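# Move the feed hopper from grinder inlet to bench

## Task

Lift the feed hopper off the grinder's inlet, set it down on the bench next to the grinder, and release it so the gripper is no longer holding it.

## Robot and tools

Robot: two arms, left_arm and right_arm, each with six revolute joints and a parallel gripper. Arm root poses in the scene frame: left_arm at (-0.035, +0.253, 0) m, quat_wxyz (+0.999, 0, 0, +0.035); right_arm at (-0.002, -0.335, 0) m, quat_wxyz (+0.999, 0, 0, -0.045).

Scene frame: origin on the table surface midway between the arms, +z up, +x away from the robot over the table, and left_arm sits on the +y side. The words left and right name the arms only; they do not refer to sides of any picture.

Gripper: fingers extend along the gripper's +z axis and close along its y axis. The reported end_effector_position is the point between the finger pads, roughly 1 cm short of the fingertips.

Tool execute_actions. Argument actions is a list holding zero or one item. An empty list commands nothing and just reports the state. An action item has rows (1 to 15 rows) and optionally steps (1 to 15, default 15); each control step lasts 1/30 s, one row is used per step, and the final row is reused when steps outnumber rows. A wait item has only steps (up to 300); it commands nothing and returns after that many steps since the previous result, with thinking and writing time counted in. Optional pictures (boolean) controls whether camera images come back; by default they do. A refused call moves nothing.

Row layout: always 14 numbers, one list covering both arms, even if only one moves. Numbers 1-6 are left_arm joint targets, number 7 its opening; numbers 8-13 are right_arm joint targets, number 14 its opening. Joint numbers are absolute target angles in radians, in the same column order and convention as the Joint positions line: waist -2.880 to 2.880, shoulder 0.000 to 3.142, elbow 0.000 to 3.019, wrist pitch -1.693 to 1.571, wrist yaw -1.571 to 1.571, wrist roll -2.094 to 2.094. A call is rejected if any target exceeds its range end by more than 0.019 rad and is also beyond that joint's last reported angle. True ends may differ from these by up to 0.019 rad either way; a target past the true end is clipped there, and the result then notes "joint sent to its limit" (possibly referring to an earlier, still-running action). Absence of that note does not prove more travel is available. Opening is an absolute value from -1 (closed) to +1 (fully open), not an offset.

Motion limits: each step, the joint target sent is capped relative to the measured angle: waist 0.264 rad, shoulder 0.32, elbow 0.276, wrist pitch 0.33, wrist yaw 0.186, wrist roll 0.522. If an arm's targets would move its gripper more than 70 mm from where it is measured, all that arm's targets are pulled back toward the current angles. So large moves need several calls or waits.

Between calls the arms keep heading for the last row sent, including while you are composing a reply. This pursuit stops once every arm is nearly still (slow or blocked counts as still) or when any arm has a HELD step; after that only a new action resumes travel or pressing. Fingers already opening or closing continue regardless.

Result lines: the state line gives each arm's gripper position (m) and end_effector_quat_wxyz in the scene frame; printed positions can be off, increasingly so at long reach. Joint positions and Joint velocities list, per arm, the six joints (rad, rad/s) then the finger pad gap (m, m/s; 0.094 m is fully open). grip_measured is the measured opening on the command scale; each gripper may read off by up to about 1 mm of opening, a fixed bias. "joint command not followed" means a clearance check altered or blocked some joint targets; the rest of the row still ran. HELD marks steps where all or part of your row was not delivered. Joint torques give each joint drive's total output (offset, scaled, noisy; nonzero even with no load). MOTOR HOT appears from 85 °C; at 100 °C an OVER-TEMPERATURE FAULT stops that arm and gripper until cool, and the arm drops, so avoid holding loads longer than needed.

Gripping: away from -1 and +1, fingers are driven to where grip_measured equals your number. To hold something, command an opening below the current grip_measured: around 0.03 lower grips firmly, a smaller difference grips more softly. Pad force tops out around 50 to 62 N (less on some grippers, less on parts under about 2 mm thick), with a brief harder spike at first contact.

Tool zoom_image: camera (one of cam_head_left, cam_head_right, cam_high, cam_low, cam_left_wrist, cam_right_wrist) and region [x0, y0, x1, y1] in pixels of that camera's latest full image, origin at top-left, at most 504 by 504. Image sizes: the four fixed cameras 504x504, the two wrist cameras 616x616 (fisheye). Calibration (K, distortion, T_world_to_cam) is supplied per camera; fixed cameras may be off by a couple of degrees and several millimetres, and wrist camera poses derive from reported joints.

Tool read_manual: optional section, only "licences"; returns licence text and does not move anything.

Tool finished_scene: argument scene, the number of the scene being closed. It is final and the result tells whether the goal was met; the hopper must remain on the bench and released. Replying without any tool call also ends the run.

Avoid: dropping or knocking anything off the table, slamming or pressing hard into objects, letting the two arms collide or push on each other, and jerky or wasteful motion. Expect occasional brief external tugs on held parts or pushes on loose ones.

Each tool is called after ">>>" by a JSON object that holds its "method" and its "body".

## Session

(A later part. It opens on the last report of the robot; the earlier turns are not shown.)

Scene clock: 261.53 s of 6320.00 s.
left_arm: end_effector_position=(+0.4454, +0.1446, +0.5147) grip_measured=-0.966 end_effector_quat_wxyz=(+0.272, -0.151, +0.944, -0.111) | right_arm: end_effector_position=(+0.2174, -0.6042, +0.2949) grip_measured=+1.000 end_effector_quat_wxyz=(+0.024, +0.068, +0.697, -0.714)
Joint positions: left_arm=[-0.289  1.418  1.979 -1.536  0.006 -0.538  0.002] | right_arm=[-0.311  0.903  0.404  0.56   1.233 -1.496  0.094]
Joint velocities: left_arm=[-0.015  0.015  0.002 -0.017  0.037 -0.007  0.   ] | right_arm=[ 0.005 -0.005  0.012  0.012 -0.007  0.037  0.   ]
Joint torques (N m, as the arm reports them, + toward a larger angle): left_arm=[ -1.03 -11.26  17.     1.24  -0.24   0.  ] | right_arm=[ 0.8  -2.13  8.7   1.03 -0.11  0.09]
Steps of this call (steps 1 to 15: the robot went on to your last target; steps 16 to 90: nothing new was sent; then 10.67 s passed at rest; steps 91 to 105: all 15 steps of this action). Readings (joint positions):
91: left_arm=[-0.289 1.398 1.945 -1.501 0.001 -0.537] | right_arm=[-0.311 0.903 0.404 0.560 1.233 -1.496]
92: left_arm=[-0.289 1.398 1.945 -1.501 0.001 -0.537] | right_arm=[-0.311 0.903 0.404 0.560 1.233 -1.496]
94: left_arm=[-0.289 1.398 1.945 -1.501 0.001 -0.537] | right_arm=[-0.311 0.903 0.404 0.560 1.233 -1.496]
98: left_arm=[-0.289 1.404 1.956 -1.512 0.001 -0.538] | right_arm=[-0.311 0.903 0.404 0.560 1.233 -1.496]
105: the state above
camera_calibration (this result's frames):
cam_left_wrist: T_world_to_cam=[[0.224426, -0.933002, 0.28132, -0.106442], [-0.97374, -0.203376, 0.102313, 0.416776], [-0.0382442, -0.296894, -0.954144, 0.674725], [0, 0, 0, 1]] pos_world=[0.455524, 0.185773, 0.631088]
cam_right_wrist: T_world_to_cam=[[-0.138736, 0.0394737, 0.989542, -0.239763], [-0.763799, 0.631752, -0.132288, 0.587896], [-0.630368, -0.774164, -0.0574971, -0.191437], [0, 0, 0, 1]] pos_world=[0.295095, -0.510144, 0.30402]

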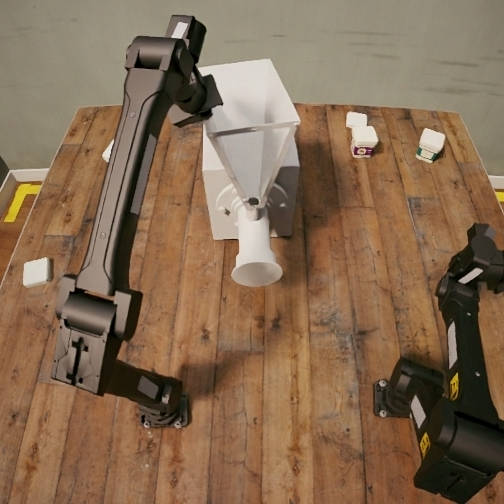

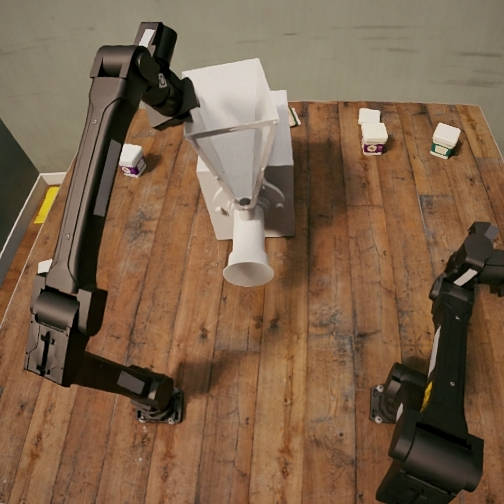

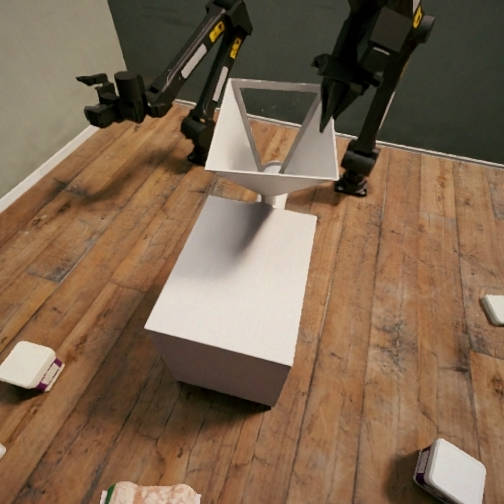

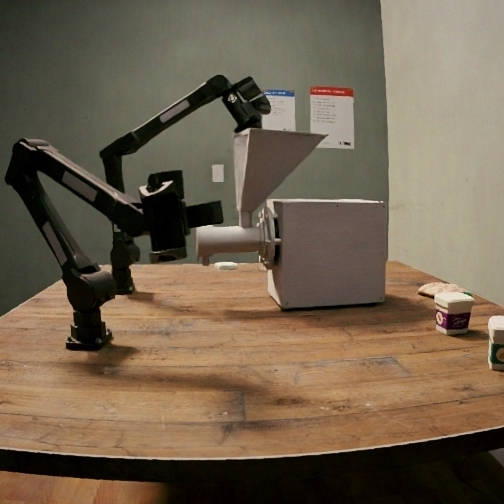

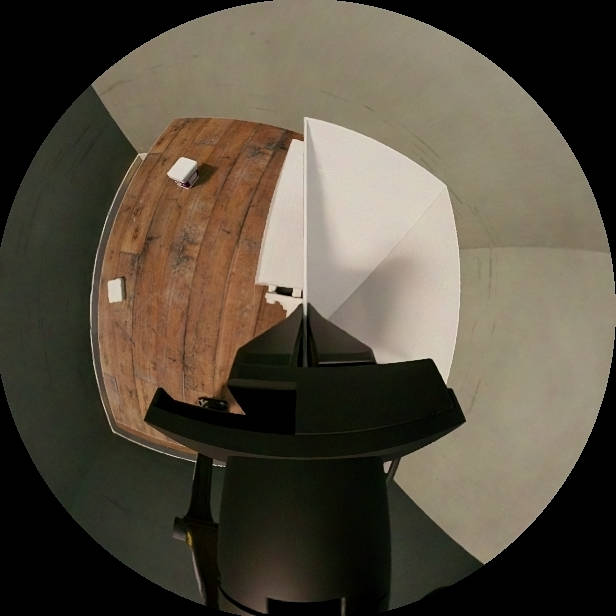

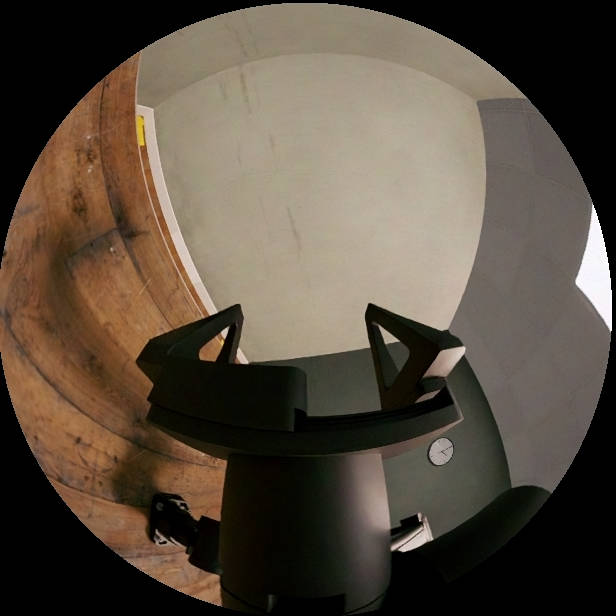

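>>> {"method": "execute_actions", "body": {"actions": [{"rows": [[-0.28, 1.412, 2.062, -1.53, 0.0, -0.54, -1, -0.3, 0.9, 0.4, 0.55, 1.231, -1.496, 1],[-0.28, 1.412, 2.069, -1.53, 0.0, -0.54, -1, -0.3, 0.9, 0.4, 0.55, 1.231, -1.496, 1],[-0.28, 1.412, 2.076, -1.53, 0.0, -0.54, -1, -0.3, 0.9, 0.4, 0.55, 1.231, -1.496, 1],[-0.28, 1.412, 2.083, -1.53, 0.0, -0.54, -1, -0.3, 0.9, 0.4, 0.55, 1.231, -1.496, 1],[-0.28, 1.412, 2.09, -1.53, 0.0, -0.54, -1, -0.3, 0.9, 0.4, 0.55, 1.231, -1.496, 1],[-0.28, 1.413, 2.095, -1.534, 0.0, -0.54, -1, -0.3, 0.9, 0.4, 0.55, 1.231, -1.496, 1],[-0.28, 1.415, 2.10, -1.538, 0.0, -0.54, -1, -0.3, 0.9, 0.4, 0.55, 1.231, -1.496, 1],[-0.28, 1.417, 2.105, -1.542, 0.0, -0.54, -1, -0.3, 0.9, 0.4, 0.55, 1.231, -1.496, 1],[-0.28, 1.419, 2.11, -1.546, 0.0, -0.54, -1, -0.3, 0.9, 0.4, 0.55, 1.231, -1.496, 1],[-0.28, 1.421, 2.115, -1.55, 0.0, -0.54, -1, -0.3, 0.9, 0.4, 0.55, 1.231, -1.496, 1],[-0.28, 1.423, 2.12, -1.554, 0.0, -0.54, -1, -0.3, 0.9, 0.4, 0.55, 1.231, -1.496, 1],[-0.28, 1.424, 2.125, -1.558, 0.0, -0.54, -1, -0.3, 0.9, 0.4, 0.55, 1.231, -1.496, 1]], "steps": 15}]}}

Scene clock: 270.47 s of 6320.00 s.
left_arm: end_effector_position=(+0.4462, +0.1427, +0.5164) grip_measured=-0.966 end_effector_quat_wxyz=(+0.260, -0.148, +0.948, -0.109) | right_arm: end_effector_position=(+0.2174, -0.6042, +0.2949) grip_measured=+1.000 end_effector_quat_wxyz=(+0.024, +0.068, +0.697, -0.714)
Joint positions: left_arm=[-0.291  1.443  2.021 -1.577  0.011 -0.534  0.002] | right_arm=[-0.311  0.903  0.404  0.56   1.233 -1.496  0.094]
Joint velocities: left_arm=[-0.015 -0.015  0.017 -0.042  0.007 -0.066 -0.001] | right_arm=[-0.005 -0.005  0.002  0.002 -0.007  0.007  0.   ]
Joint torques (N m, as the arm reports them, + toward a larger angle): left_arm=[ -0.43 -12.82  19.51   2.16  -0.48  -0.03] | right_arm=[ 1.36 -2.7   8.63  1.3  -0.14  0.12]
Steps of this call (steps 1 to 15: the robot went on to your last target; steps 16 to 90: nothing new was sent; then 5.43 s passed at rest; steps 91 to 105: all 15 steps of this action). Readings (joint positions):
91: left_arm=[-0.289 1.419 1.979 -1.537 0.006 -0.538] | right_arm=[-0.311 0.903 0.404 0.560 1.233 -1.496]
92: left_arm=[-0.289 1.419 1.981 -1.537 0.006 -0.538] | right_arm=[-0.311 0.903 0.404 0.560 1.233 -1.496]
94: left_arm=[-0.289 1.421 1.985 -1.540 0.007 -0.538] | right_arm=[-0.311 0.903 0.404 0.560 1.233 -1.496]
98: left_arm=[-0.290 1.430 1.998 -1.553 0.009 -0.537] | right_arm=[-0.311 0.903 0.404 0.560 1.233 -1.496]
105: the state above
camera_calibration (this result's frames):
cam_left_wrist: T_world_to_cam=[[0.223842, -0.935517, 0.273317, -0.104184], [-0.972534, -0.196035, 0.125494, 0.403417], [-0.0638221, -0.293901, -0.953703, 0.686594], [0, 0, 0, 1]] pos_world=[0.459477, 0.183408, 0.632655]
cam_right_wrist: T_world_to_cam=[[-0.138736, 0.0394737, 0.989542, -0.239763], [-0.763799, 0.631752, -0.132288, 0.587896], [-0.630368, -0.774164, -0.0574971, -0.191437], [0, 0, 0, 1]] pos_world=[0.295095, -0.510144, 0.30402]

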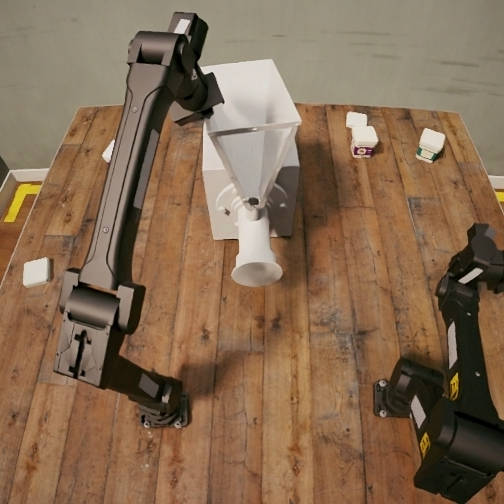

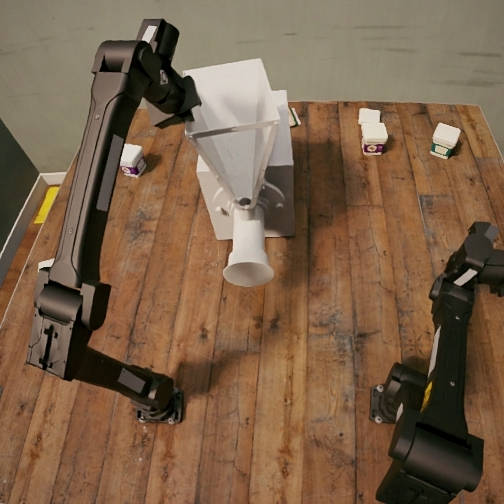

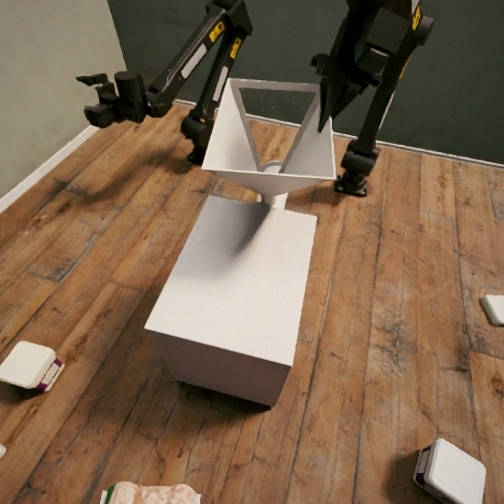

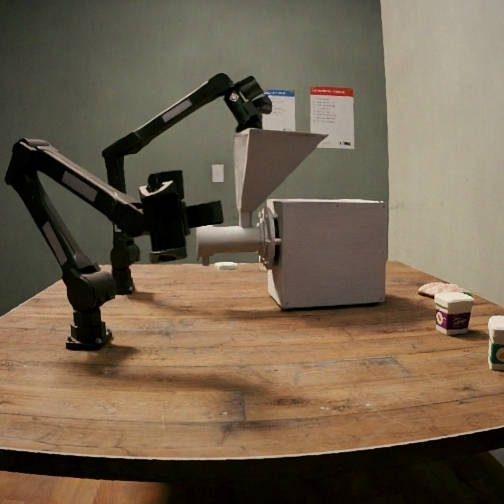

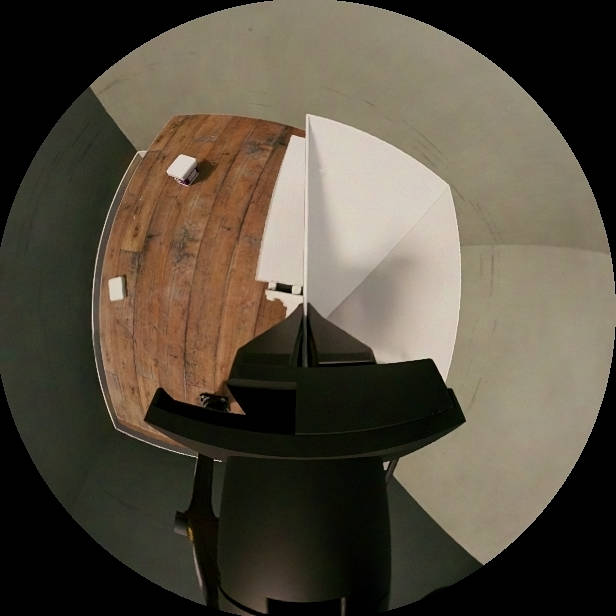

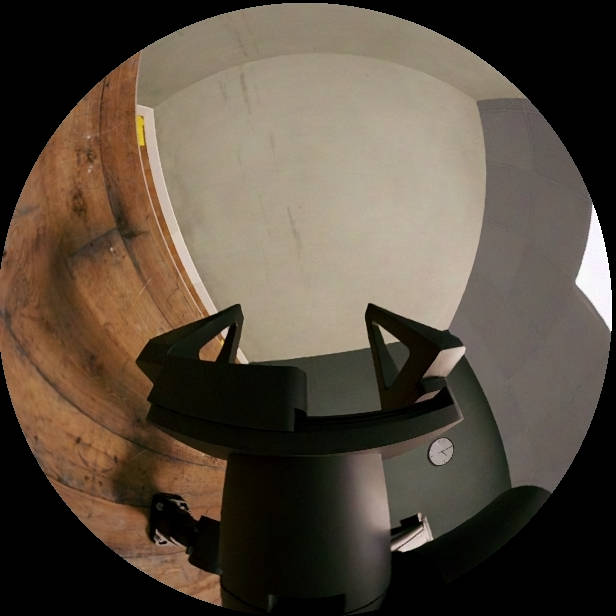

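>>> {"method": "zoom_image", "body": {"camera": "cam_low", "region": [215, 110, 335, 250]}}

Region (215, 110, 335, 250) of cam_low's 504x504 image, scaled by 3.600, with more detail than that image has; it fills the left 432 columns of this view, and the rest is white.

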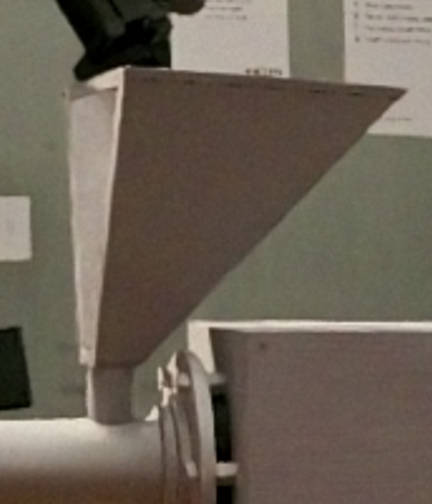

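>>> {"method": "execute_actions", "body": {"actions": [{"rows": [[-0.28, 1.42, 2.10, -1.55, 0.0, -0.54, -1, -0.3, 0.9, 0.4, 0.55, 1.231, -1.496, 1],[-0.28, 1.415, 2.08, -1.54, 0.0, -0.54, -1, -0.3, 0.9, 0.4, 0.55, 1.231, -1.496, 1],[-0.28, 1.41, 2.06, -1.53, 0.0, -0.54, -1, -0.3, 0.9, 0.4, 0.55, 1.231, -1.496, 1],[-0.28, 1.405, 2.04, -1.52, 0.0, -0.54, -1, -0.3, 0.9, 0.4, 0.55, 1.231, -1.496, 1],[-0.28, 1.40, 2.02, -1.51, 0.0, -0.54, -1, -0.3, 0.9, 0.4, 0.55, 1.231, -1.496, 1],[-0.28, 1.396, 2.0, -1.50, 0.0, -0.54, -1, -0.3, 0.9, 0.4, 0.55, 1.231, -1.496, 1],[-0.28, 1.392, 1.985, -1.49, 0.0, -0.54, -1, -0.3, 0.9, 0.4, 0.55, 1.231, -1.496, 1],[-0.28, 1.392, 1.97, -1.485, 0.0, -0.54, -1, -0.3, 0.9, 0.4, 0.55, 1.231, -1.496, 1],[-0.28, 1.392, 1.96, -1.485, 0.0, -0.54, -1, -0.3, 0.9, 0.4, 0.55, 1.231, -1.496, 1],[-0.28, 1.392, 1.95, -1.485, 0.0, -0.54, -1, -0.3, 0.9, 0.4, 0.55, 1.231, -1.496, 1]], "steps": 15}], "pictures": false}}

Scene clock: 302.57 s of 6320.00 s.
left_arm: end_effector_position=(+0.4451, +0.1450, +0.5135) grip_measured=-0.966 end_effector_quat_wxyz=(+0.279, -0.150, +0.942, -0.113) | right_arm: end_effector_position=(+0.2174, -0.6042, +0.2949) grip_measured=+1.000 end_effector_quat_wxyz=(+0.024, +0.068, +0.697, -0.714)
Joint positions: left_arm=[-0.289  1.404  1.954 -1.511  0.005 -0.536  0.002] | right_arm=[-0.311  0.903  0.404  0.56   1.233 -1.496  0.094]
Joint velocities: left_arm=[-0.005 -0.005 -0.002  0.017  0.007  0.022 -0.001] | right_arm=[-0.015 -0.005  0.002 -0.007 -0.051 -0.066  0.   ]
Joint torques (N m, as the arm reports them, + toward a larger angle): left_arm=[ -0.91 -11.85   9.42   2.39  -0.2   -0.02] | right_arm=[ 1.79 -2.28  8.5   1.04 -0.14  0.11]
Steps of this call (steps 1 to 15: the robot went on to your last target; steps 16 to 90: nothing new was sent; then 28.60 s passed at rest; steps 91 to 105: all 15 steps of this action). Readings (joint positions):
91: left_arm=[-0.291 1.444 2.021 -1.578 0.011 -0.534] | right_arm=[-0.311 0.903 0.404 0.560 1.233 -1.496]
92: left_arm=[-0.291 1.444 2.021 -1.578 0.011 -0.534] | right_arm=[-0.311 0.903 0.404 0.560 1.233 -1.496]
94: left_arm=[-0.291 1.444 2.020 -1.576 0.011 -0.534] | right_arm=[-0.311 0.903 0.404 0.560 1.233 -1.496]
98: left_arm=[-0.291 1.423 1.984 -1.540 0.008 -0.534] | right_arm=[-0.311 0.903 0.404 0.560 1.233 -1.496]
105: the state above

>>> {"method": "execute_actions", "body": {"actions": [{"rows": [[-0.28, 1.39, 1.97, -1.485, 0.002, -0.545, -1, -0.3, 0.9, 0.4, 0.55, 1.231, -1.496, 1],[-0.28, 1.388, 1.985, -1.485, 0.004, -0.55, -1, -0.3, 0.9, 0.4, 0.55, 1.231, -1.496, 1],[-0.28, 1.385, 2.0, -1.483, 0.006, -0.555, -1, -0.3, 0.9, 0.4, 0.55, 1.231, -1.496, 1],[-0.28, 1.382, 2.01, -1.48, 0.008, -0.56, -1, -0.3, 0.9, 0.4, 0.55, 1.231, -1.496, 1],[-0.28, 1.378, 2.02, -1.477, 0.011, -0.565, -1, -0.3, 0.9, 0.4, 0.55, 1.231, -1.496, 1],[-0.28, 1.374, 2.03, -1.474, 0.014, -0.57, -1, -0.3, 0.9, 0.4, 0.55, 1.231, -1.496, 1],[-0.28, 1.371, 2.04, -1.472, 0.016, -0.575, -1, -0.3, 0.9, 0.4, 0.55, 1.231, -1.496, 1],[-0.28, 1.37, 2.048, -1.472, 0.018, -0.58, -1, -0.3, 0.9, 0.4, 0.55, 1.231, -1.496, 1],[-0.28, 1.372, 2.056, -1.476, 0.018, -0.58, -1, -0.3, 0.9, 0.4, 0.55, 1.231, -1.496, 1],[-0.28, 1.374, 2.064, -1.48, 0.018, -0.58, -1, -0.3, 0.9, 0.4, 0.55, 1.231, -1.496, 1],[-0.28, 1.376, 2.072, -1.485, 0.018, -0.58, -1, -0.3, 0.9, 0.4, 0.55, 1.231, -1.496, 1],[-0.28, 1.379, 2.08, -1.49, 0.018, -0.58, -1, -0.3, 0.9, 0.4, 0.55, 1.231, -1.496, 1],[-0.28, 1.381, 2.088, -1.494, 0.018, -0.58, -1, -0.3, 0.9, 0.4, 0.55, 1.231, -1.496, 1]], "steps": 15}]}}

Scene clock: 328.10 s of 6320.00 s.
left_arm: end_effector_position=(+0.4455, +0.1437, +0.5165) grip_measured=-0.966 end_effector_quat_wxyz=(+0.276, -0.152, +0.942, -0.117) | right_arm: end_effector_position=(+0.2174, -0.6042, +0.2949) grip_measured=+1.000 end_effector_quat_wxyz=(+0.024, +0.068, +0.697, -0.714)
Joint positions: left_arm=[-0.289  1.412  1.972 -1.523  0.012 -0.543  0.002] | right_arm=[-0.311  0.903  0.404  0.56   1.233 -1.496  0.094]
Joint velocities: left_arm=[-0.005  0.015  0.017 -0.076  0.007 -0.081 -0.   ] | right_arm=[-0.005 -0.005  0.002  0.017 -0.051  0.022  0.   ]
Joint torques (N m, as the arm reports them, + toward a larger angle): left_arm=[ -0.77 -13.34  20.52   2.96   0.22  -0.32] | right_arm=[ 2.15 -2.31  8.68  1.24 -0.11  0.1 ]
Steps of this call (steps 1 to 15: the robot went on to your last target; steps 16 to 90: nothing new was sent; then 22.03 s passed at rest; steps 91 to 105: all 15 steps of this action). Readings (joint positions):
91: left_arm=[-0.289 1.404 1.954 -1.511 0.005 -0.536] | right_arm=[-0.311 0.903 0.404 0.560 1.233 -1.496]
92: left_arm=[-0.289 1.404 1.954 -1.511 0.005 -0.537] | right_arm=[-0.311 0.903 0.404 0.560 1.233 -1.496]
94: left_arm=[-0.289 1.403 1.954 -1.511 0.005 -0.540] | right_arm=[-0.311 0.903 0.404 0.560 1.233 -1.496]
98: left_arm=[-0.289 1.403 1.957 -1.510 0.008 -0.543] | right_arm=[-0.311 0.903 0.404 0.560 1.233 -1.496]
105: the state above
camera_calibration (this result's frames):
cam_left_wrist: T_world_to_cam=[[0.222737, -0.92948, 0.294033, -0.11413], [-0.974502, -0.2039, 0.0936515, 0.421386], [-0.0270938, -0.307396, -0.951196, 0.671193], [0, 0, 0, 1]] pos_world=[0.454247, 0.186161, 0.632531]
cam_right_wrist: T_world_to_cam=[[-0.138736, 0.0394737, 0.989542, -0.239763], [-0.763799, 0.631752, -0.132288, 0.587896], [-0.630368, -0.774164, -0.0574971, -0.191437], [0, 0, 0, 1]] pos_world=[0.295095, -0.510144, 0.30402]

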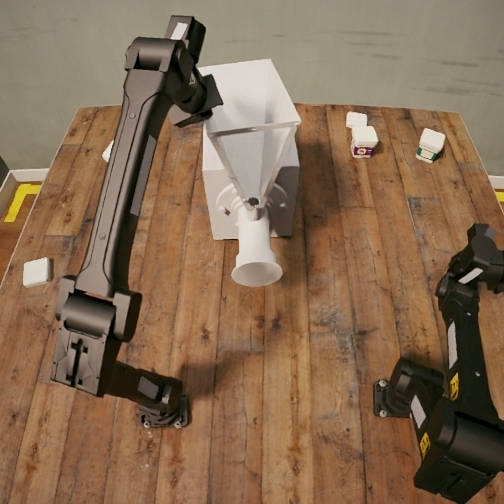

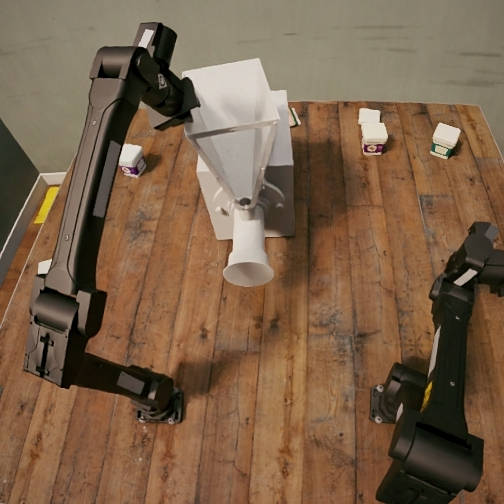

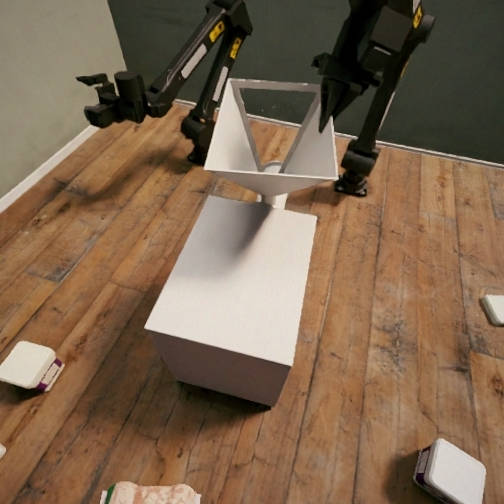

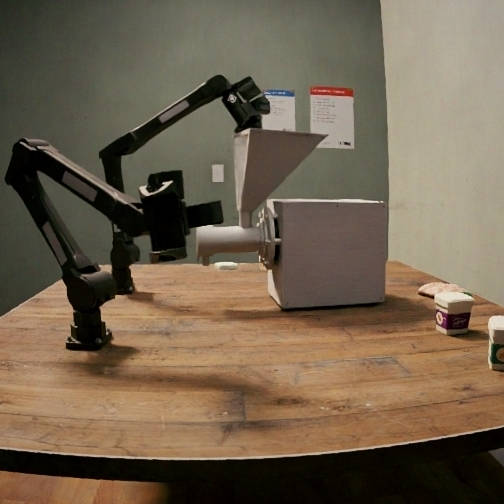

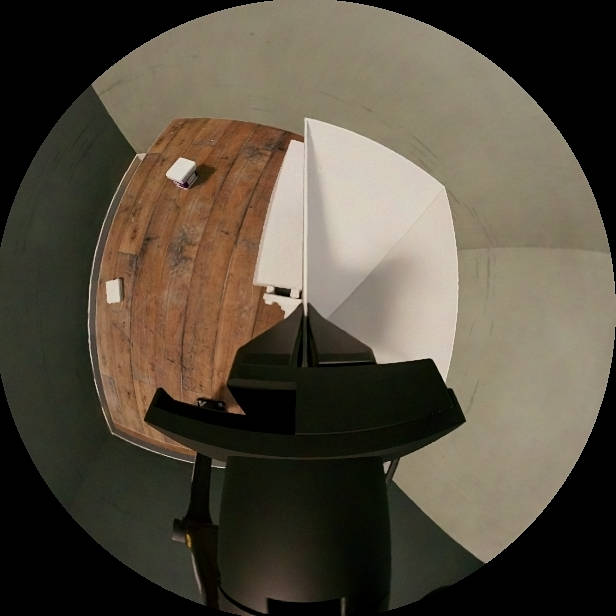

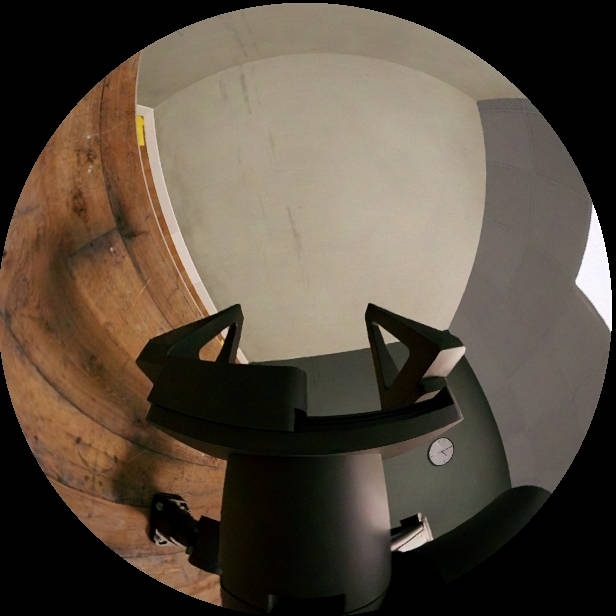

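>>> {"method": "execute_actions", "body": {"actions": [{"rows": [[-0.28, 1.381, 2.07, -1.49, 0.016, -0.575, -1, -0.3, 0.9, 0.4, 0.55, 1.231, -1.496, 1],[-0.28, 1.382, 2.05, -1.488, 0.014, -0.57, -1, -0.3, 0.9, 0.4, 0.55, 1.231, -1.496, 1],[-0.28, 1.384, 2.03, -1.486, 0.012, -0.565, -1, -0.3, 0.9, 0.4, 0.55, 1.231, -1.496, 1],[-0.28, 1.386, 2.01, -1.485, 0.009, -0.56, -1, -0.3, 0.9, 0.4, 0.55, 1.231, -1.496, 1],[-0.28, 1.388, 1.99, -1.485, 0.006, -0.555, -1, -0.3, 0.9, 0.4, 0.55, 1.231, -1.496, 1],[-0.28, 1.39, 1.975, -1.485, 0.003, -0.55, -1, -0.3, 0.9, 0.4, 0.55, 1.231, -1.496, 1],[-0.28, 1.392, 1.96, -1.485, 0.0, -0.545, -1, -0.3, 0.9, 0.4, 0.55, 1.231, -1.496, 1],[-0.28, 1.392, 1.95, -1.485, 0.0, -0.54, -1, -0.3, 0.9, 0.4, 0.55, 1.231, -1.496, 1]], "steps": 15}], "pictures": false}}

Scene clock: 333.93 s of 6320.00 s.
left_arm: end_effector_position=(+0.4449, +0.1452, +0.5135) grip_measured=-0.966 end_effector_quat_wxyz=(+0.278, -0.152, +0.942, -0.113) | right_arm: end_effector_position=(+0.2174, -0.6042, +0.2949) grip_measured=+1.000 end_effector_quat_wxyz=(+0.024, +0.068, +0.697, -0.714)
Joint positions: left_arm=[-0.289  1.403  1.954 -1.511  0.004 -0.54   0.002] | right_arm=[-0.311  0.903  0.404  0.56   1.233 -1.496  0.094]
Joint velocities: left_arm=[-0.005 -0.015 -0.017 -0.007 -0.051 -0.066 -0.001] | right_arm=[-0.024 -0.005 -0.012 -0.007  0.037 -0.022  0.   ]
Joint torques (N m, as the arm reports them, + toward a larger angle): left_arm=[ -0.68 -11.46   9.46   2.49  -0.18   0.02] | right_arm=[ 1.99 -2.24  8.44  1.13 -0.12  0.1 ]
Steps of this call (steps 1 to 15: the robot went on to your last target; steps 16 to 90: nothing new was sent; then 2.33 s passed at rest; steps 91 to 105: all 15 steps of this action). Readings (joint positions):
91: left_arm=[-0.289 1.412 1.973 -1.524 0.012 -0.543] | right_arm=[-0.311 0.903 0.404 0.560 1.233 -1.496]
92: left_arm=[-0.289 1.412 1.973 -1.524 0.012 -0.543] | right_arm=[-0.311 0.903 0.404 0.560 1.233 -1.496]
94: left_arm=[-0.289 1.412 1.973 -1.524 0.012 -0.542] | right_arm=[-0.311 0.903 0.404 0.560 1.233 -1.496]
98: left_arm=[-0.289 1.409 1.961 -1.519 0.006 -0.540] | right_arm=[-0.311 0.903 0.404 0.560 1.233 -1.496]
105: the state above

>>> {"method": "execute_actions", "body": {"actions": [{"rows": [[-0.28, 1.39, 1.97, -1.485, 0.004, -0.545, -1, -0.3, 0.9, 0.4, 0.55, 1.231, -1.496, 1],[-0.28, 1.389, 1.985, -1.484, 0.007, -0.55, -1, -0.3, 0.9, 0.4, 0.55, 1.231, -1.496, 1],[-0.28, 1.388, 2.0, -1.483, 0.01, -0.556, -1, -0.3, 0.9, 0.4, 0.55, 1.231, -1.496, 1],[-0.28, 1.386, 2.007, -1.482, 0.012, -0.562, -1, -0.3, 0.9, 0.4, 0.55, 1.231, -1.496, 1],[-0.28, 1.384, 2.014, -1.48, 0.014, -0.568, -1, -0.3, 0.9, 0.4, 0.55, 1.231, -1.496, 1],[-0.28, 1.382, 2.021, -1.478, 0.017, -0.574, -1, -0.3, 0.9, 0.4, 0.55, 1.231, -1.496, 1],[-0.28, 1.38, 2.028, -1.476, 0.019, -0.58, -1, -0.3, 0.9, 0.4, 0.55, 1.231, -1.496, 1],[-0.28, 1.378, 2.035, -1.474, 0.022, -0.586, -1, -0.3, 0.9, 0.4, 0.55, 1.231, -1.496, 1],[-0.28, 1.376, 2.042, -1.472, 0.024, -0.592, -1, -0.3, 0.9, 0.4, 0.55, 1.231, -1.496, 1],[-0.28, 1.374, 2.049, -1.47, 0.027, -0.598, -1, -0.3, 0.9, 0.4, 0.55, 1.231, -1.496, 1],[-0.28, 1.372, 2.056, -1.468, 0.029, -0.604, -1, -0.3, 0.9, 0.4, 0.55, 1.231, -1.496, 1],[-0.28, 1.371, 2.063, -1.467, 0.032, -0.61, -1, -0.3, 0.9, 0.4, 0.55, 1.231, -1.496, 1],[-0.28, 1.37, 2.07, -1.466, 0.034, -0.616, -1, -0.3, 0.9, 0.4, 0.55, 1.231, -1.496, 1]], "steps": 15}]}}

Scene clock: 347.67 s of 6320.00 s.
left_arm: end_effector_position=(+0.4448, +0.1438, +0.5163) grip_measured=-0.966 end_effector_quat_wxyz=(+0.279, -0.156, +0.940, -0.120) | right_arm: end_effector_position=(+0.2174, -0.6042, +0.2949) grip_measured=+1.000 end_effector_quat_wxyz=(+0.024, +0.068, +0.697, -0.714)
Joint positions: left_arm=[-0.289  1.403  1.96  -1.51   0.013 -0.551  0.002] | right_arm=[-0.311  0.903  0.404  0.56   1.233 -1.496  0.094]
Joint velocities: left_arm=[-0.015 -0.005  0.002 -0.002 -0.037 -0.081  0.   ] | right_arm=[-0.005 -0.005 -0.002 -0.007 -0.022  0.037  0.   ]
Joint torques (N m, as the arm reports them, + toward a larger angle): left_arm=[ -0.9  -12.83  20.34   3.31   0.83  -0.56] | right_arm=[ 1.7  -2.18  8.42  1.33 -0.07  0.14]
Steps of this call (steps 1 to 15: the robot went on to your last target; steps 16 to 90: nothing new was sent; then 10.23 s passed at rest; steps 91 to 105: all 15 steps of this action). Readings (joint positions):
91: left_arm=[-0.289 1.403 1.954 -1.511 0.004 -0.540] | right_arm=[-0.311 0.903 0.404 0.560 1.233 -1.496]
92: left_arm=[-0.289 1.403 1.954 -1.511 0.004 -0.540] | right_arm=[-0.311 0.903 0.404 0.560 1.233 -1.496]
94: left_arm=[-0.289 1.403 1.954 -1.511 0.006 -0.541] | right_arm=[-0.311 0.903 0.404 0.560 1.233 -1.496]
98: left_arm=[-0.289 1.403 1.956 -1.510 0.009 -0.545] | right_arm=[-0.311 0.903 0.404 0.560 1.233 -1.496]
105: the state above
camera_calibration (this result's frames):
cam_left_wrist: T_world_to_cam=[[0.22632, -0.925878, 0.302539, -0.12037], [-0.973873, -0.209115, 0.0885573, 0.42384], [-0.0187278, -0.314677, -0.949014, 0.667279], [0, 0, 0, 1]] pos_world=[0.452505, 0.18716, 0.63214]
cam_right_wrist: T_world_to_cam=[[-0.138736, 0.0394737, 0.989542, -0.239763], [-0.763799, 0.631752, -0.132288, 0.587896], [-0.630368, -0.774164, -0.0574971, -0.191437], [0, 0, 0, 1]] pos_world=[0.295095, -0.510144, 0.30402]

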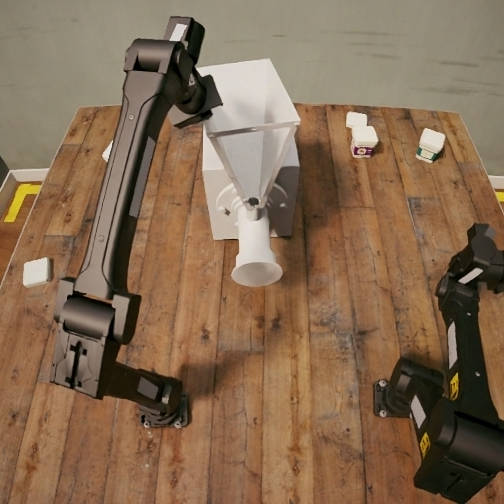

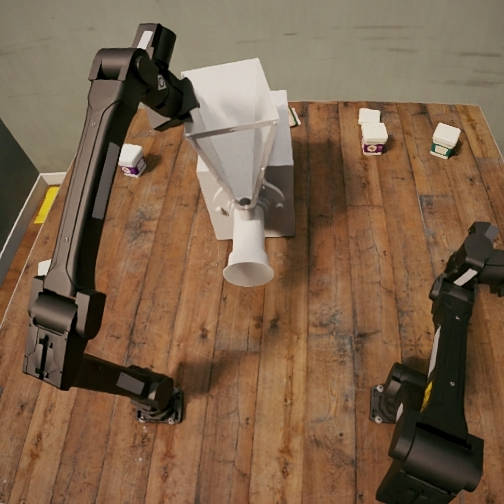

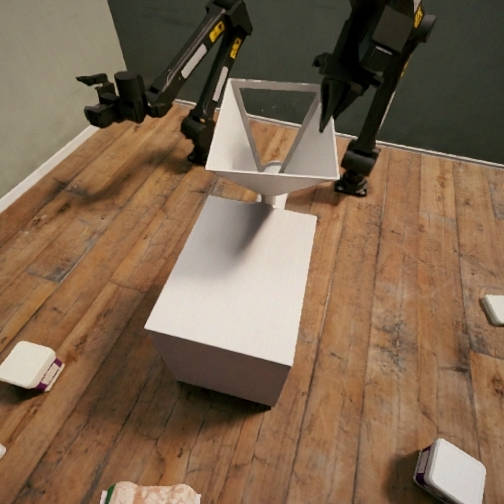

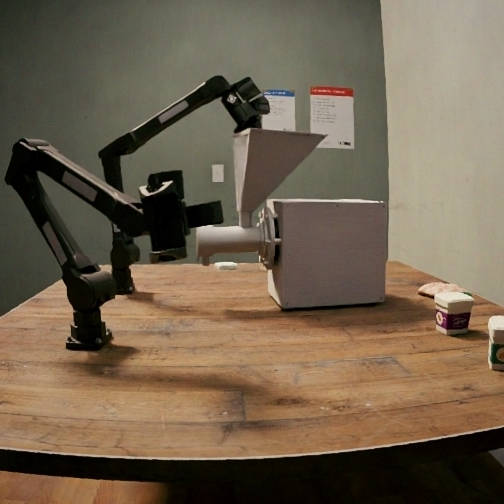

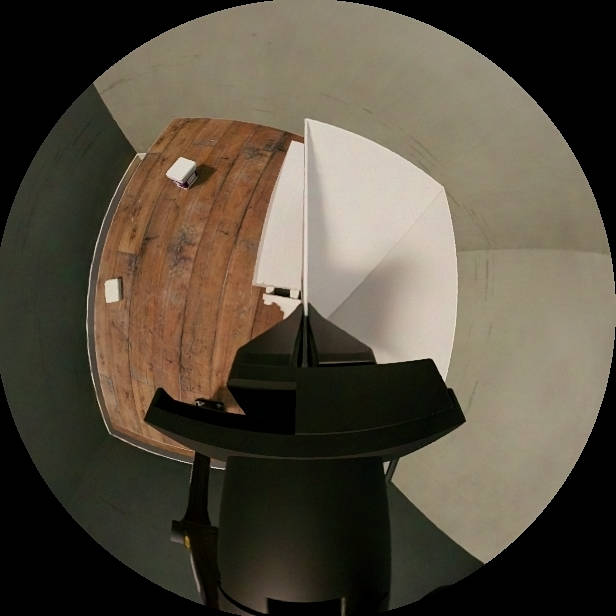

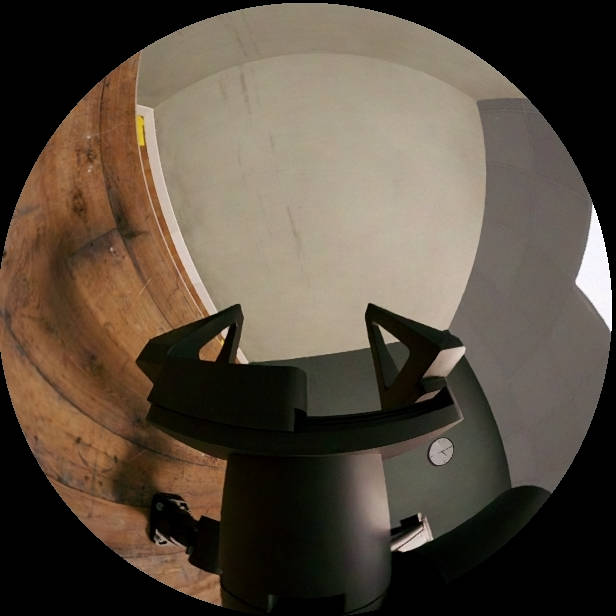

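>>> {"method": "execute_actions", "body": {"actions": [{"rows": [[-0.28, 1.373, 2.055, -1.469, 0.03, -0.605, -1, -0.3, 0.9, 0.4, 0.55, 1.231, -1.496, 1],[-0.28, 1.376, 2.04, -1.472, 0.025, -0.595, -1, -0.3, 0.9, 0.4, 0.55, 1.231, -1.496, 1],[-0.28, 1.379, 2.025, -1.475, 0.02, -0.585, -1, -0.3, 0.9, 0.4, 0.55, 1.231, -1.496, 1],[-0.28, 1.382, 2.01, -1.478, 0.016, -0.575, -1, -0.3, 0.9, 0.4, 0.55, 1.231, -1.496, 1],[-0.28, 1.385, 1.995, -1.481, 0.012, -0.565, -1, -0.3, 0.9, 0.4, 0.55, 1.231, -1.496, 1],[-0.28, 1.388, 1.98, -1.484, 0.008, -0.555, -1, -0.3, 0.9, 0.4, 0.55, 1.231, -1.496, 1],[-0.28, 1.392, 1.965, -1.487, 0.004, -0.545, -1, -0.3, 0.9, 0.4, 0.55, 1.231, -1.496, 1],[-0.28, 1.395, 1.95, -1.49, 0.002, -0.54, -1, -0.3, 0.9, 0.4, 0.55, 1.231, -1.496, 1]], "steps": 15}], "pictures": false}}

Scene clock: 354.00 s of 6320.00 s.
left_arm: end_effector_position=(+0.4448, +0.1451, +0.5135) grip_measured=-0.966 end_effector_quat_wxyz=(+0.278, -0.152, +0.942, -0.114) | right_arm: end_effector_position=(+0.2174, -0.6042, +0.2949) grip_measured=+1.000 end_effector_quat_wxyz=(+0.024, +0.068, +0.697, -0.714)
Joint positions: left_arm=[-0.289  1.403  1.953 -1.511  0.006 -0.541  0.002] | right_arm=[-0.311  0.903  0.404  0.56   1.233 -1.496  0.094]
Joint velocities: left_arm=[-0.005  0.005 -0.002 -0.007 -0.095 -0.007 -0.   ] | right_arm=[-0.024 -0.015 -0.002  0.007 -0.037 -0.022  0.   ]
Joint torques (N m, as the arm reports them, + toward a larger angle): left_arm=[ -0.8  -11.29   9.49   2.22  -0.16   0.03] | right_arm=[ 1.15 -2.37  8.45  1.23 -0.09  0.11]
Steps of this call (steps 1 to 15: the robot went on to your last target; steps 16 to 90: nothing new was sent; then 2.83 s passed at rest; steps 91 to 105: all 15 steps of this action). Readings (joint positions):
91: left_arm=[-0.289 1.403 1.960 -1.510 0.013 -0.551] | right_arm=[-0.311 0.903 0.404 0.560 1.233 -1.496]
92: left_arm=[-0.289 1.404 1.960 -1.510 0.013 -0.551] | right_arm=[-0.311 0.903 0.404 0.560 1.233 -1.496]
94: left_arm=[-0.289 1.404 1.960 -1.510 0.011 -0.549] | right_arm=[-0.311 0.903 0.404 0.560 1.233 -1.496]
98: left_arm=[-0.289 1.404 1.955 -1.511 0.007 -0.541] | right_arm=[-0.311 0.903 0.404 0.560 1.233 -1.496]
105: the state above

>>> {"method": "execute_actions", "body": {"actions": [{"rows": [[-0.28, 1.395, 1.95, -1.49, 0.002, -0.54, -1, -0.2, 1.0, 0.8, 0.2, 1.0, -1.2, 1],[-0.28, 1.395, 1.95, -1.49, 0.002, -0.54, -1, -0.2, 1.0, 0.8, 0.2, 1.0, -1.2, 1],[-0.28, 1.395, 1.95, -1.49, 0.002, -0.54, -1, -0.2, 1.0, 0.8, 0.2, 1.0, -1.2, 1],[-0.28, 1.395, 1.95, -1.49, 0.002, -0.54, -1, -0.1, 1.1, 1.2, -0.3, 0.7, -0.8, 1],[-0.28, 1.395, 1.95, -1.49, 0.002, -0.54, -1, -0.1, 1.1, 1.2, -0.3, 0.7, -0.8, 1],[-0.28, 1.395, 1.95, -1.49, 0.002, -0.54, -1, -0.1, 1.1, 1.2, -0.3, 0.7, -0.8, 1],[-0.28, 1.395, 1.95, -1.49, 0.002, -0.54, -1, -0.1, 1.1, 1.2, -0.3, 0.7, -0.8, 1],[-0.28, 1.395, 1.95, -1.49, 0.002, -0.54, -1, 0.1, 1.3, 1.7, -0.9, 0.3, -0.2, 1],[-0.28, 1.395, 1.95, -1.49, 0.002, -0.54, -1, 0.1, 1.3, 1.7, -0.9, 0.3, -0.2, 1],[-0.28, 1.395, 1.95, -1.49, 0.002, -0.54, -1, 0.1, 1.3, 1.7, -0.9, 0.3, -0.2, 1],[-0.28, 1.395, 1.95, -1.49, 0.002, -0.54, -1, 0.1, 1.3, 1.7, -0.9, 0.3, -0.2, 1],[-0.28, 1.395, 1.95, -1.49, 0.002, -0.54, -1, 0.3, 1.50, 2.19, -1.49, 0.0, 0.44, 1]], "steps": 15}], "pictures": false}}

>>> {"method": "execute_actions", "body": {"actions": [{"steps": 60}]}}

Scene clock: 410.73 s of 6320.00 s.
left_arm: end_effector_position=(+0.4448, +0.1451, +0.5135) grip_measured=-0.966 end_effector_quat_wxyz=(+0.278, -0.152, +0.942, -0.114) | right_arm: end_effector_position=(+0.5166, -0.4316, +0.2485) grip_measured=+1.000 end_effector_quat_wxyz=(+0.315, -0.233, +0.828, -0.402)
Joint positions: left_arm=[-0.289  1.403  1.953 -1.511  0.006 -0.541  0.002] | right_arm=[ 0.071  1.284  0.906 -0.21   0.529 -0.856  0.094]
Joint velocities: left_arm=[-0.005 -0.015  0.012  0.002 -0.095 -0.022 -0.001] | right_arm=[ 0.982  1.031  0.789 -1.248 -1.018  1.106  0.   ]
Joint torques (N m, as the arm reports them, + toward a larger angle): left_arm=[ -0.81 -11.29   9.51   2.21  -0.16   0.03] | right_arm=[ 3.29 -8.11 12.8   1.63  0.1   0.11]
Steps of this call (steps 1 to 15: the robot went on to your last target; steps 16 to 90: nothing new was sent; then 53.23 s passed at rest; steps 91 to 105: all 15 steps of this action). Readings (joint positions):
91: left_arm=[-0.289 1.403 1.953 -1.511 0.006 -0.541] | right_arm=[-0.309 0.905 0.414 0.521 1.189 -1.469]
92: left_arm=[-0.289 1.403 1.953 -1.511 0.006 -0.541] | right_arm=[-0.298 0.913 0.439 0.452 1.130 -1.439]
94: left_arm=[-0.289 1.403 1.953 -1.511 0.006 -0.541] | right_arm=[-0.262 0.948 0.507 0.341 1.039 -1.366]
98: left_arm=[-0.289 1.403 1.953 -1.511 0.006 -0.541] | right_arm=[-0.158 1.050 0.675 0.095 0.818 -1.152]
105: the state above

Scene clock: 412.73 s of 6320.00 s.
left_arm: end_effector_position=(+0.4448, +0.1451, +0.5135) grip_measured=-0.966 end_effector_quat_wxyz=(+0.278, -0.152, +0.942, -0.114) | right_arm: end_effector_position=(+0.5112, -0.2204, +0.5760) grip_measured=+1.000 end_effector_quat_wxyz=(+0.356, +0.097, +0.922, +0.118)
Joint positions: left_arm=[-0.289  1.403  1.953 -1.511  0.006 -0.541  0.002] | right_arm=[ 0.311  1.485  2.162 -1.48   0.005  0.43   0.094]
Joint velocities: left_arm=[-0.005 -0.015  0.007 -0.007 -0.081  0.007 -0.   ] | right_arm=[-0.015 -0.015  0.002 -0.012  0.007 -0.007  0.   ]
Joint torques (N m, as the arm reports them, + toward a larger angle): left_arm=[ -0.84 -11.29   9.52   2.22  -0.16   0.03] | right_arm=[-0.11 -9.76 10.22  1.37 -0.16  0.07]
Steps of this call (steps 1 to 60: the robot went on to your last target). Readings (joint positions):
1: left_arm=[-0.289 1.403 1.953 -1.511 0.006 -0.541] | right_arm=[0.104 1.319 0.934 -0.256 0.485 -0.812]
2: left_arm=[-0.289 1.403 1.953 -1.511 0.006 -0.541] | right_arm=[0.137 1.353 0.965 -0.309 0.434 -0.762]
4: left_arm=[-0.289 1.403 1.953 -1.511 0.006 -0.541] | right_arm=[0.199 1.419 1.040 -0.442 0.310 -0.642]
8: left_arm=[-0.289 1.403 1.953 -1.511 0.006 -0.541] | right_arm=[0.289 1.511 1.227 -0.758 0.055 -0.360]
60: the state above
All arms were judged still, so your last target was given up. Only a new action makes them travel on or press farther. Fingers that are still opening or closing keep moving.
camera_calibration (this result's frames):
cam_left_wrist: T_world_to_cam=[[0.223343, -0.930841, 0.289229, -0.109402], [-0.974458, -0.206089, 0.0892111, 0.42385], [-0.0234345, -0.301766, -0.953094, 0.667373], [0, 0, 0, 1]] pos_world=[0.453097, 0.186905, 0.629899]
cam_right_wrist: T_world_to_cam=[[-0.109959, -0.952294, -0.284684, 0.00834134], [-0.986102, 0.140412, -0.0888094, 0.587348], [0.124546, 0.270962, -0.954499, 0.668138], [0, 0, 0, 1]] pos_world=[0.496889, -0.255568, 0.692274]

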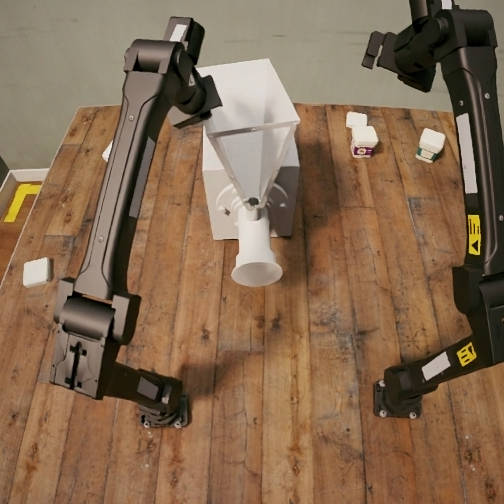

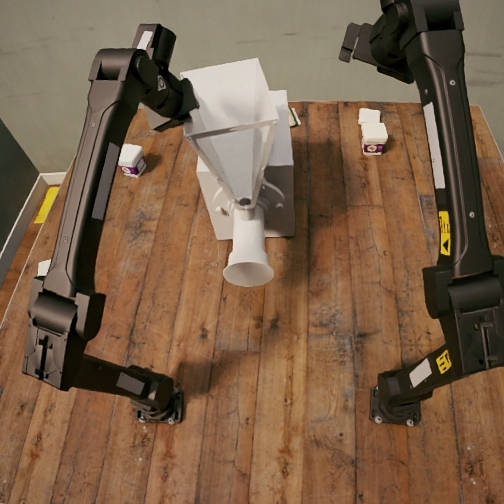

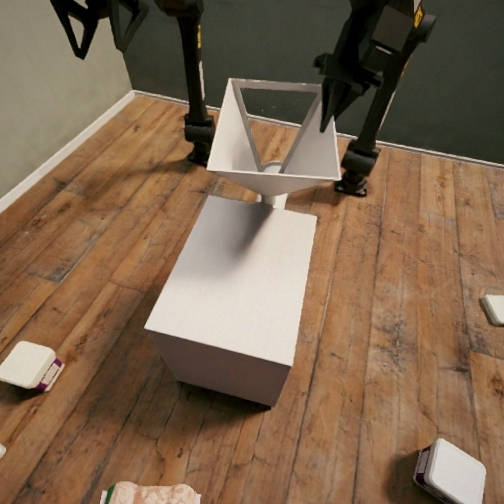

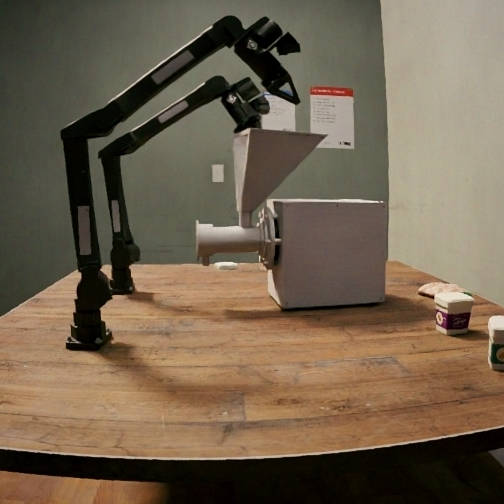

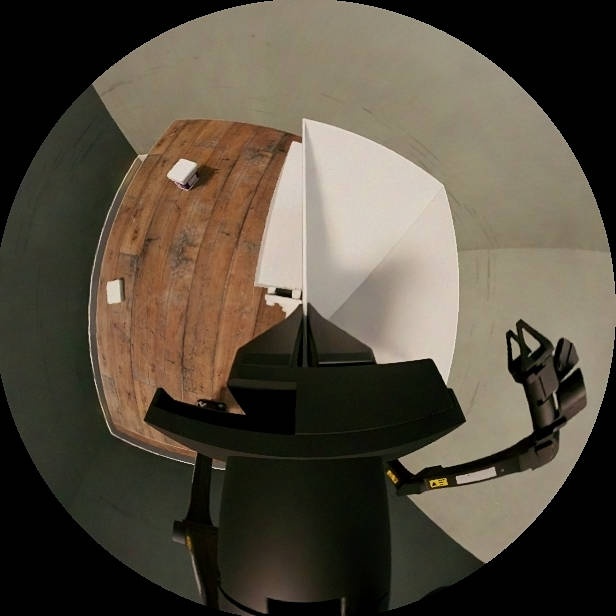

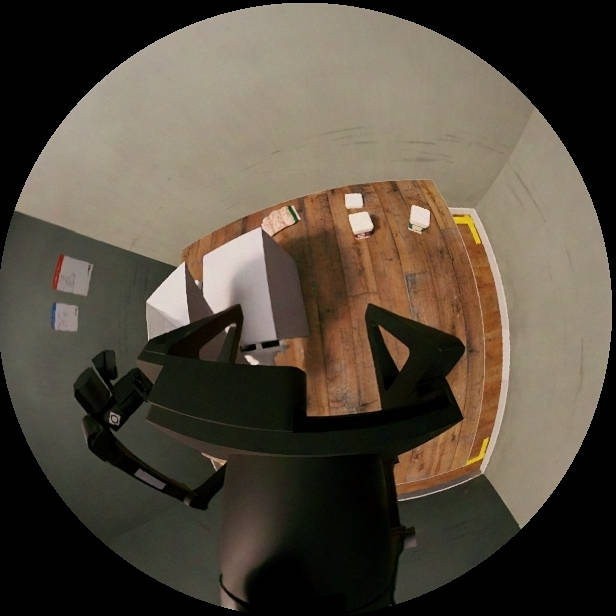

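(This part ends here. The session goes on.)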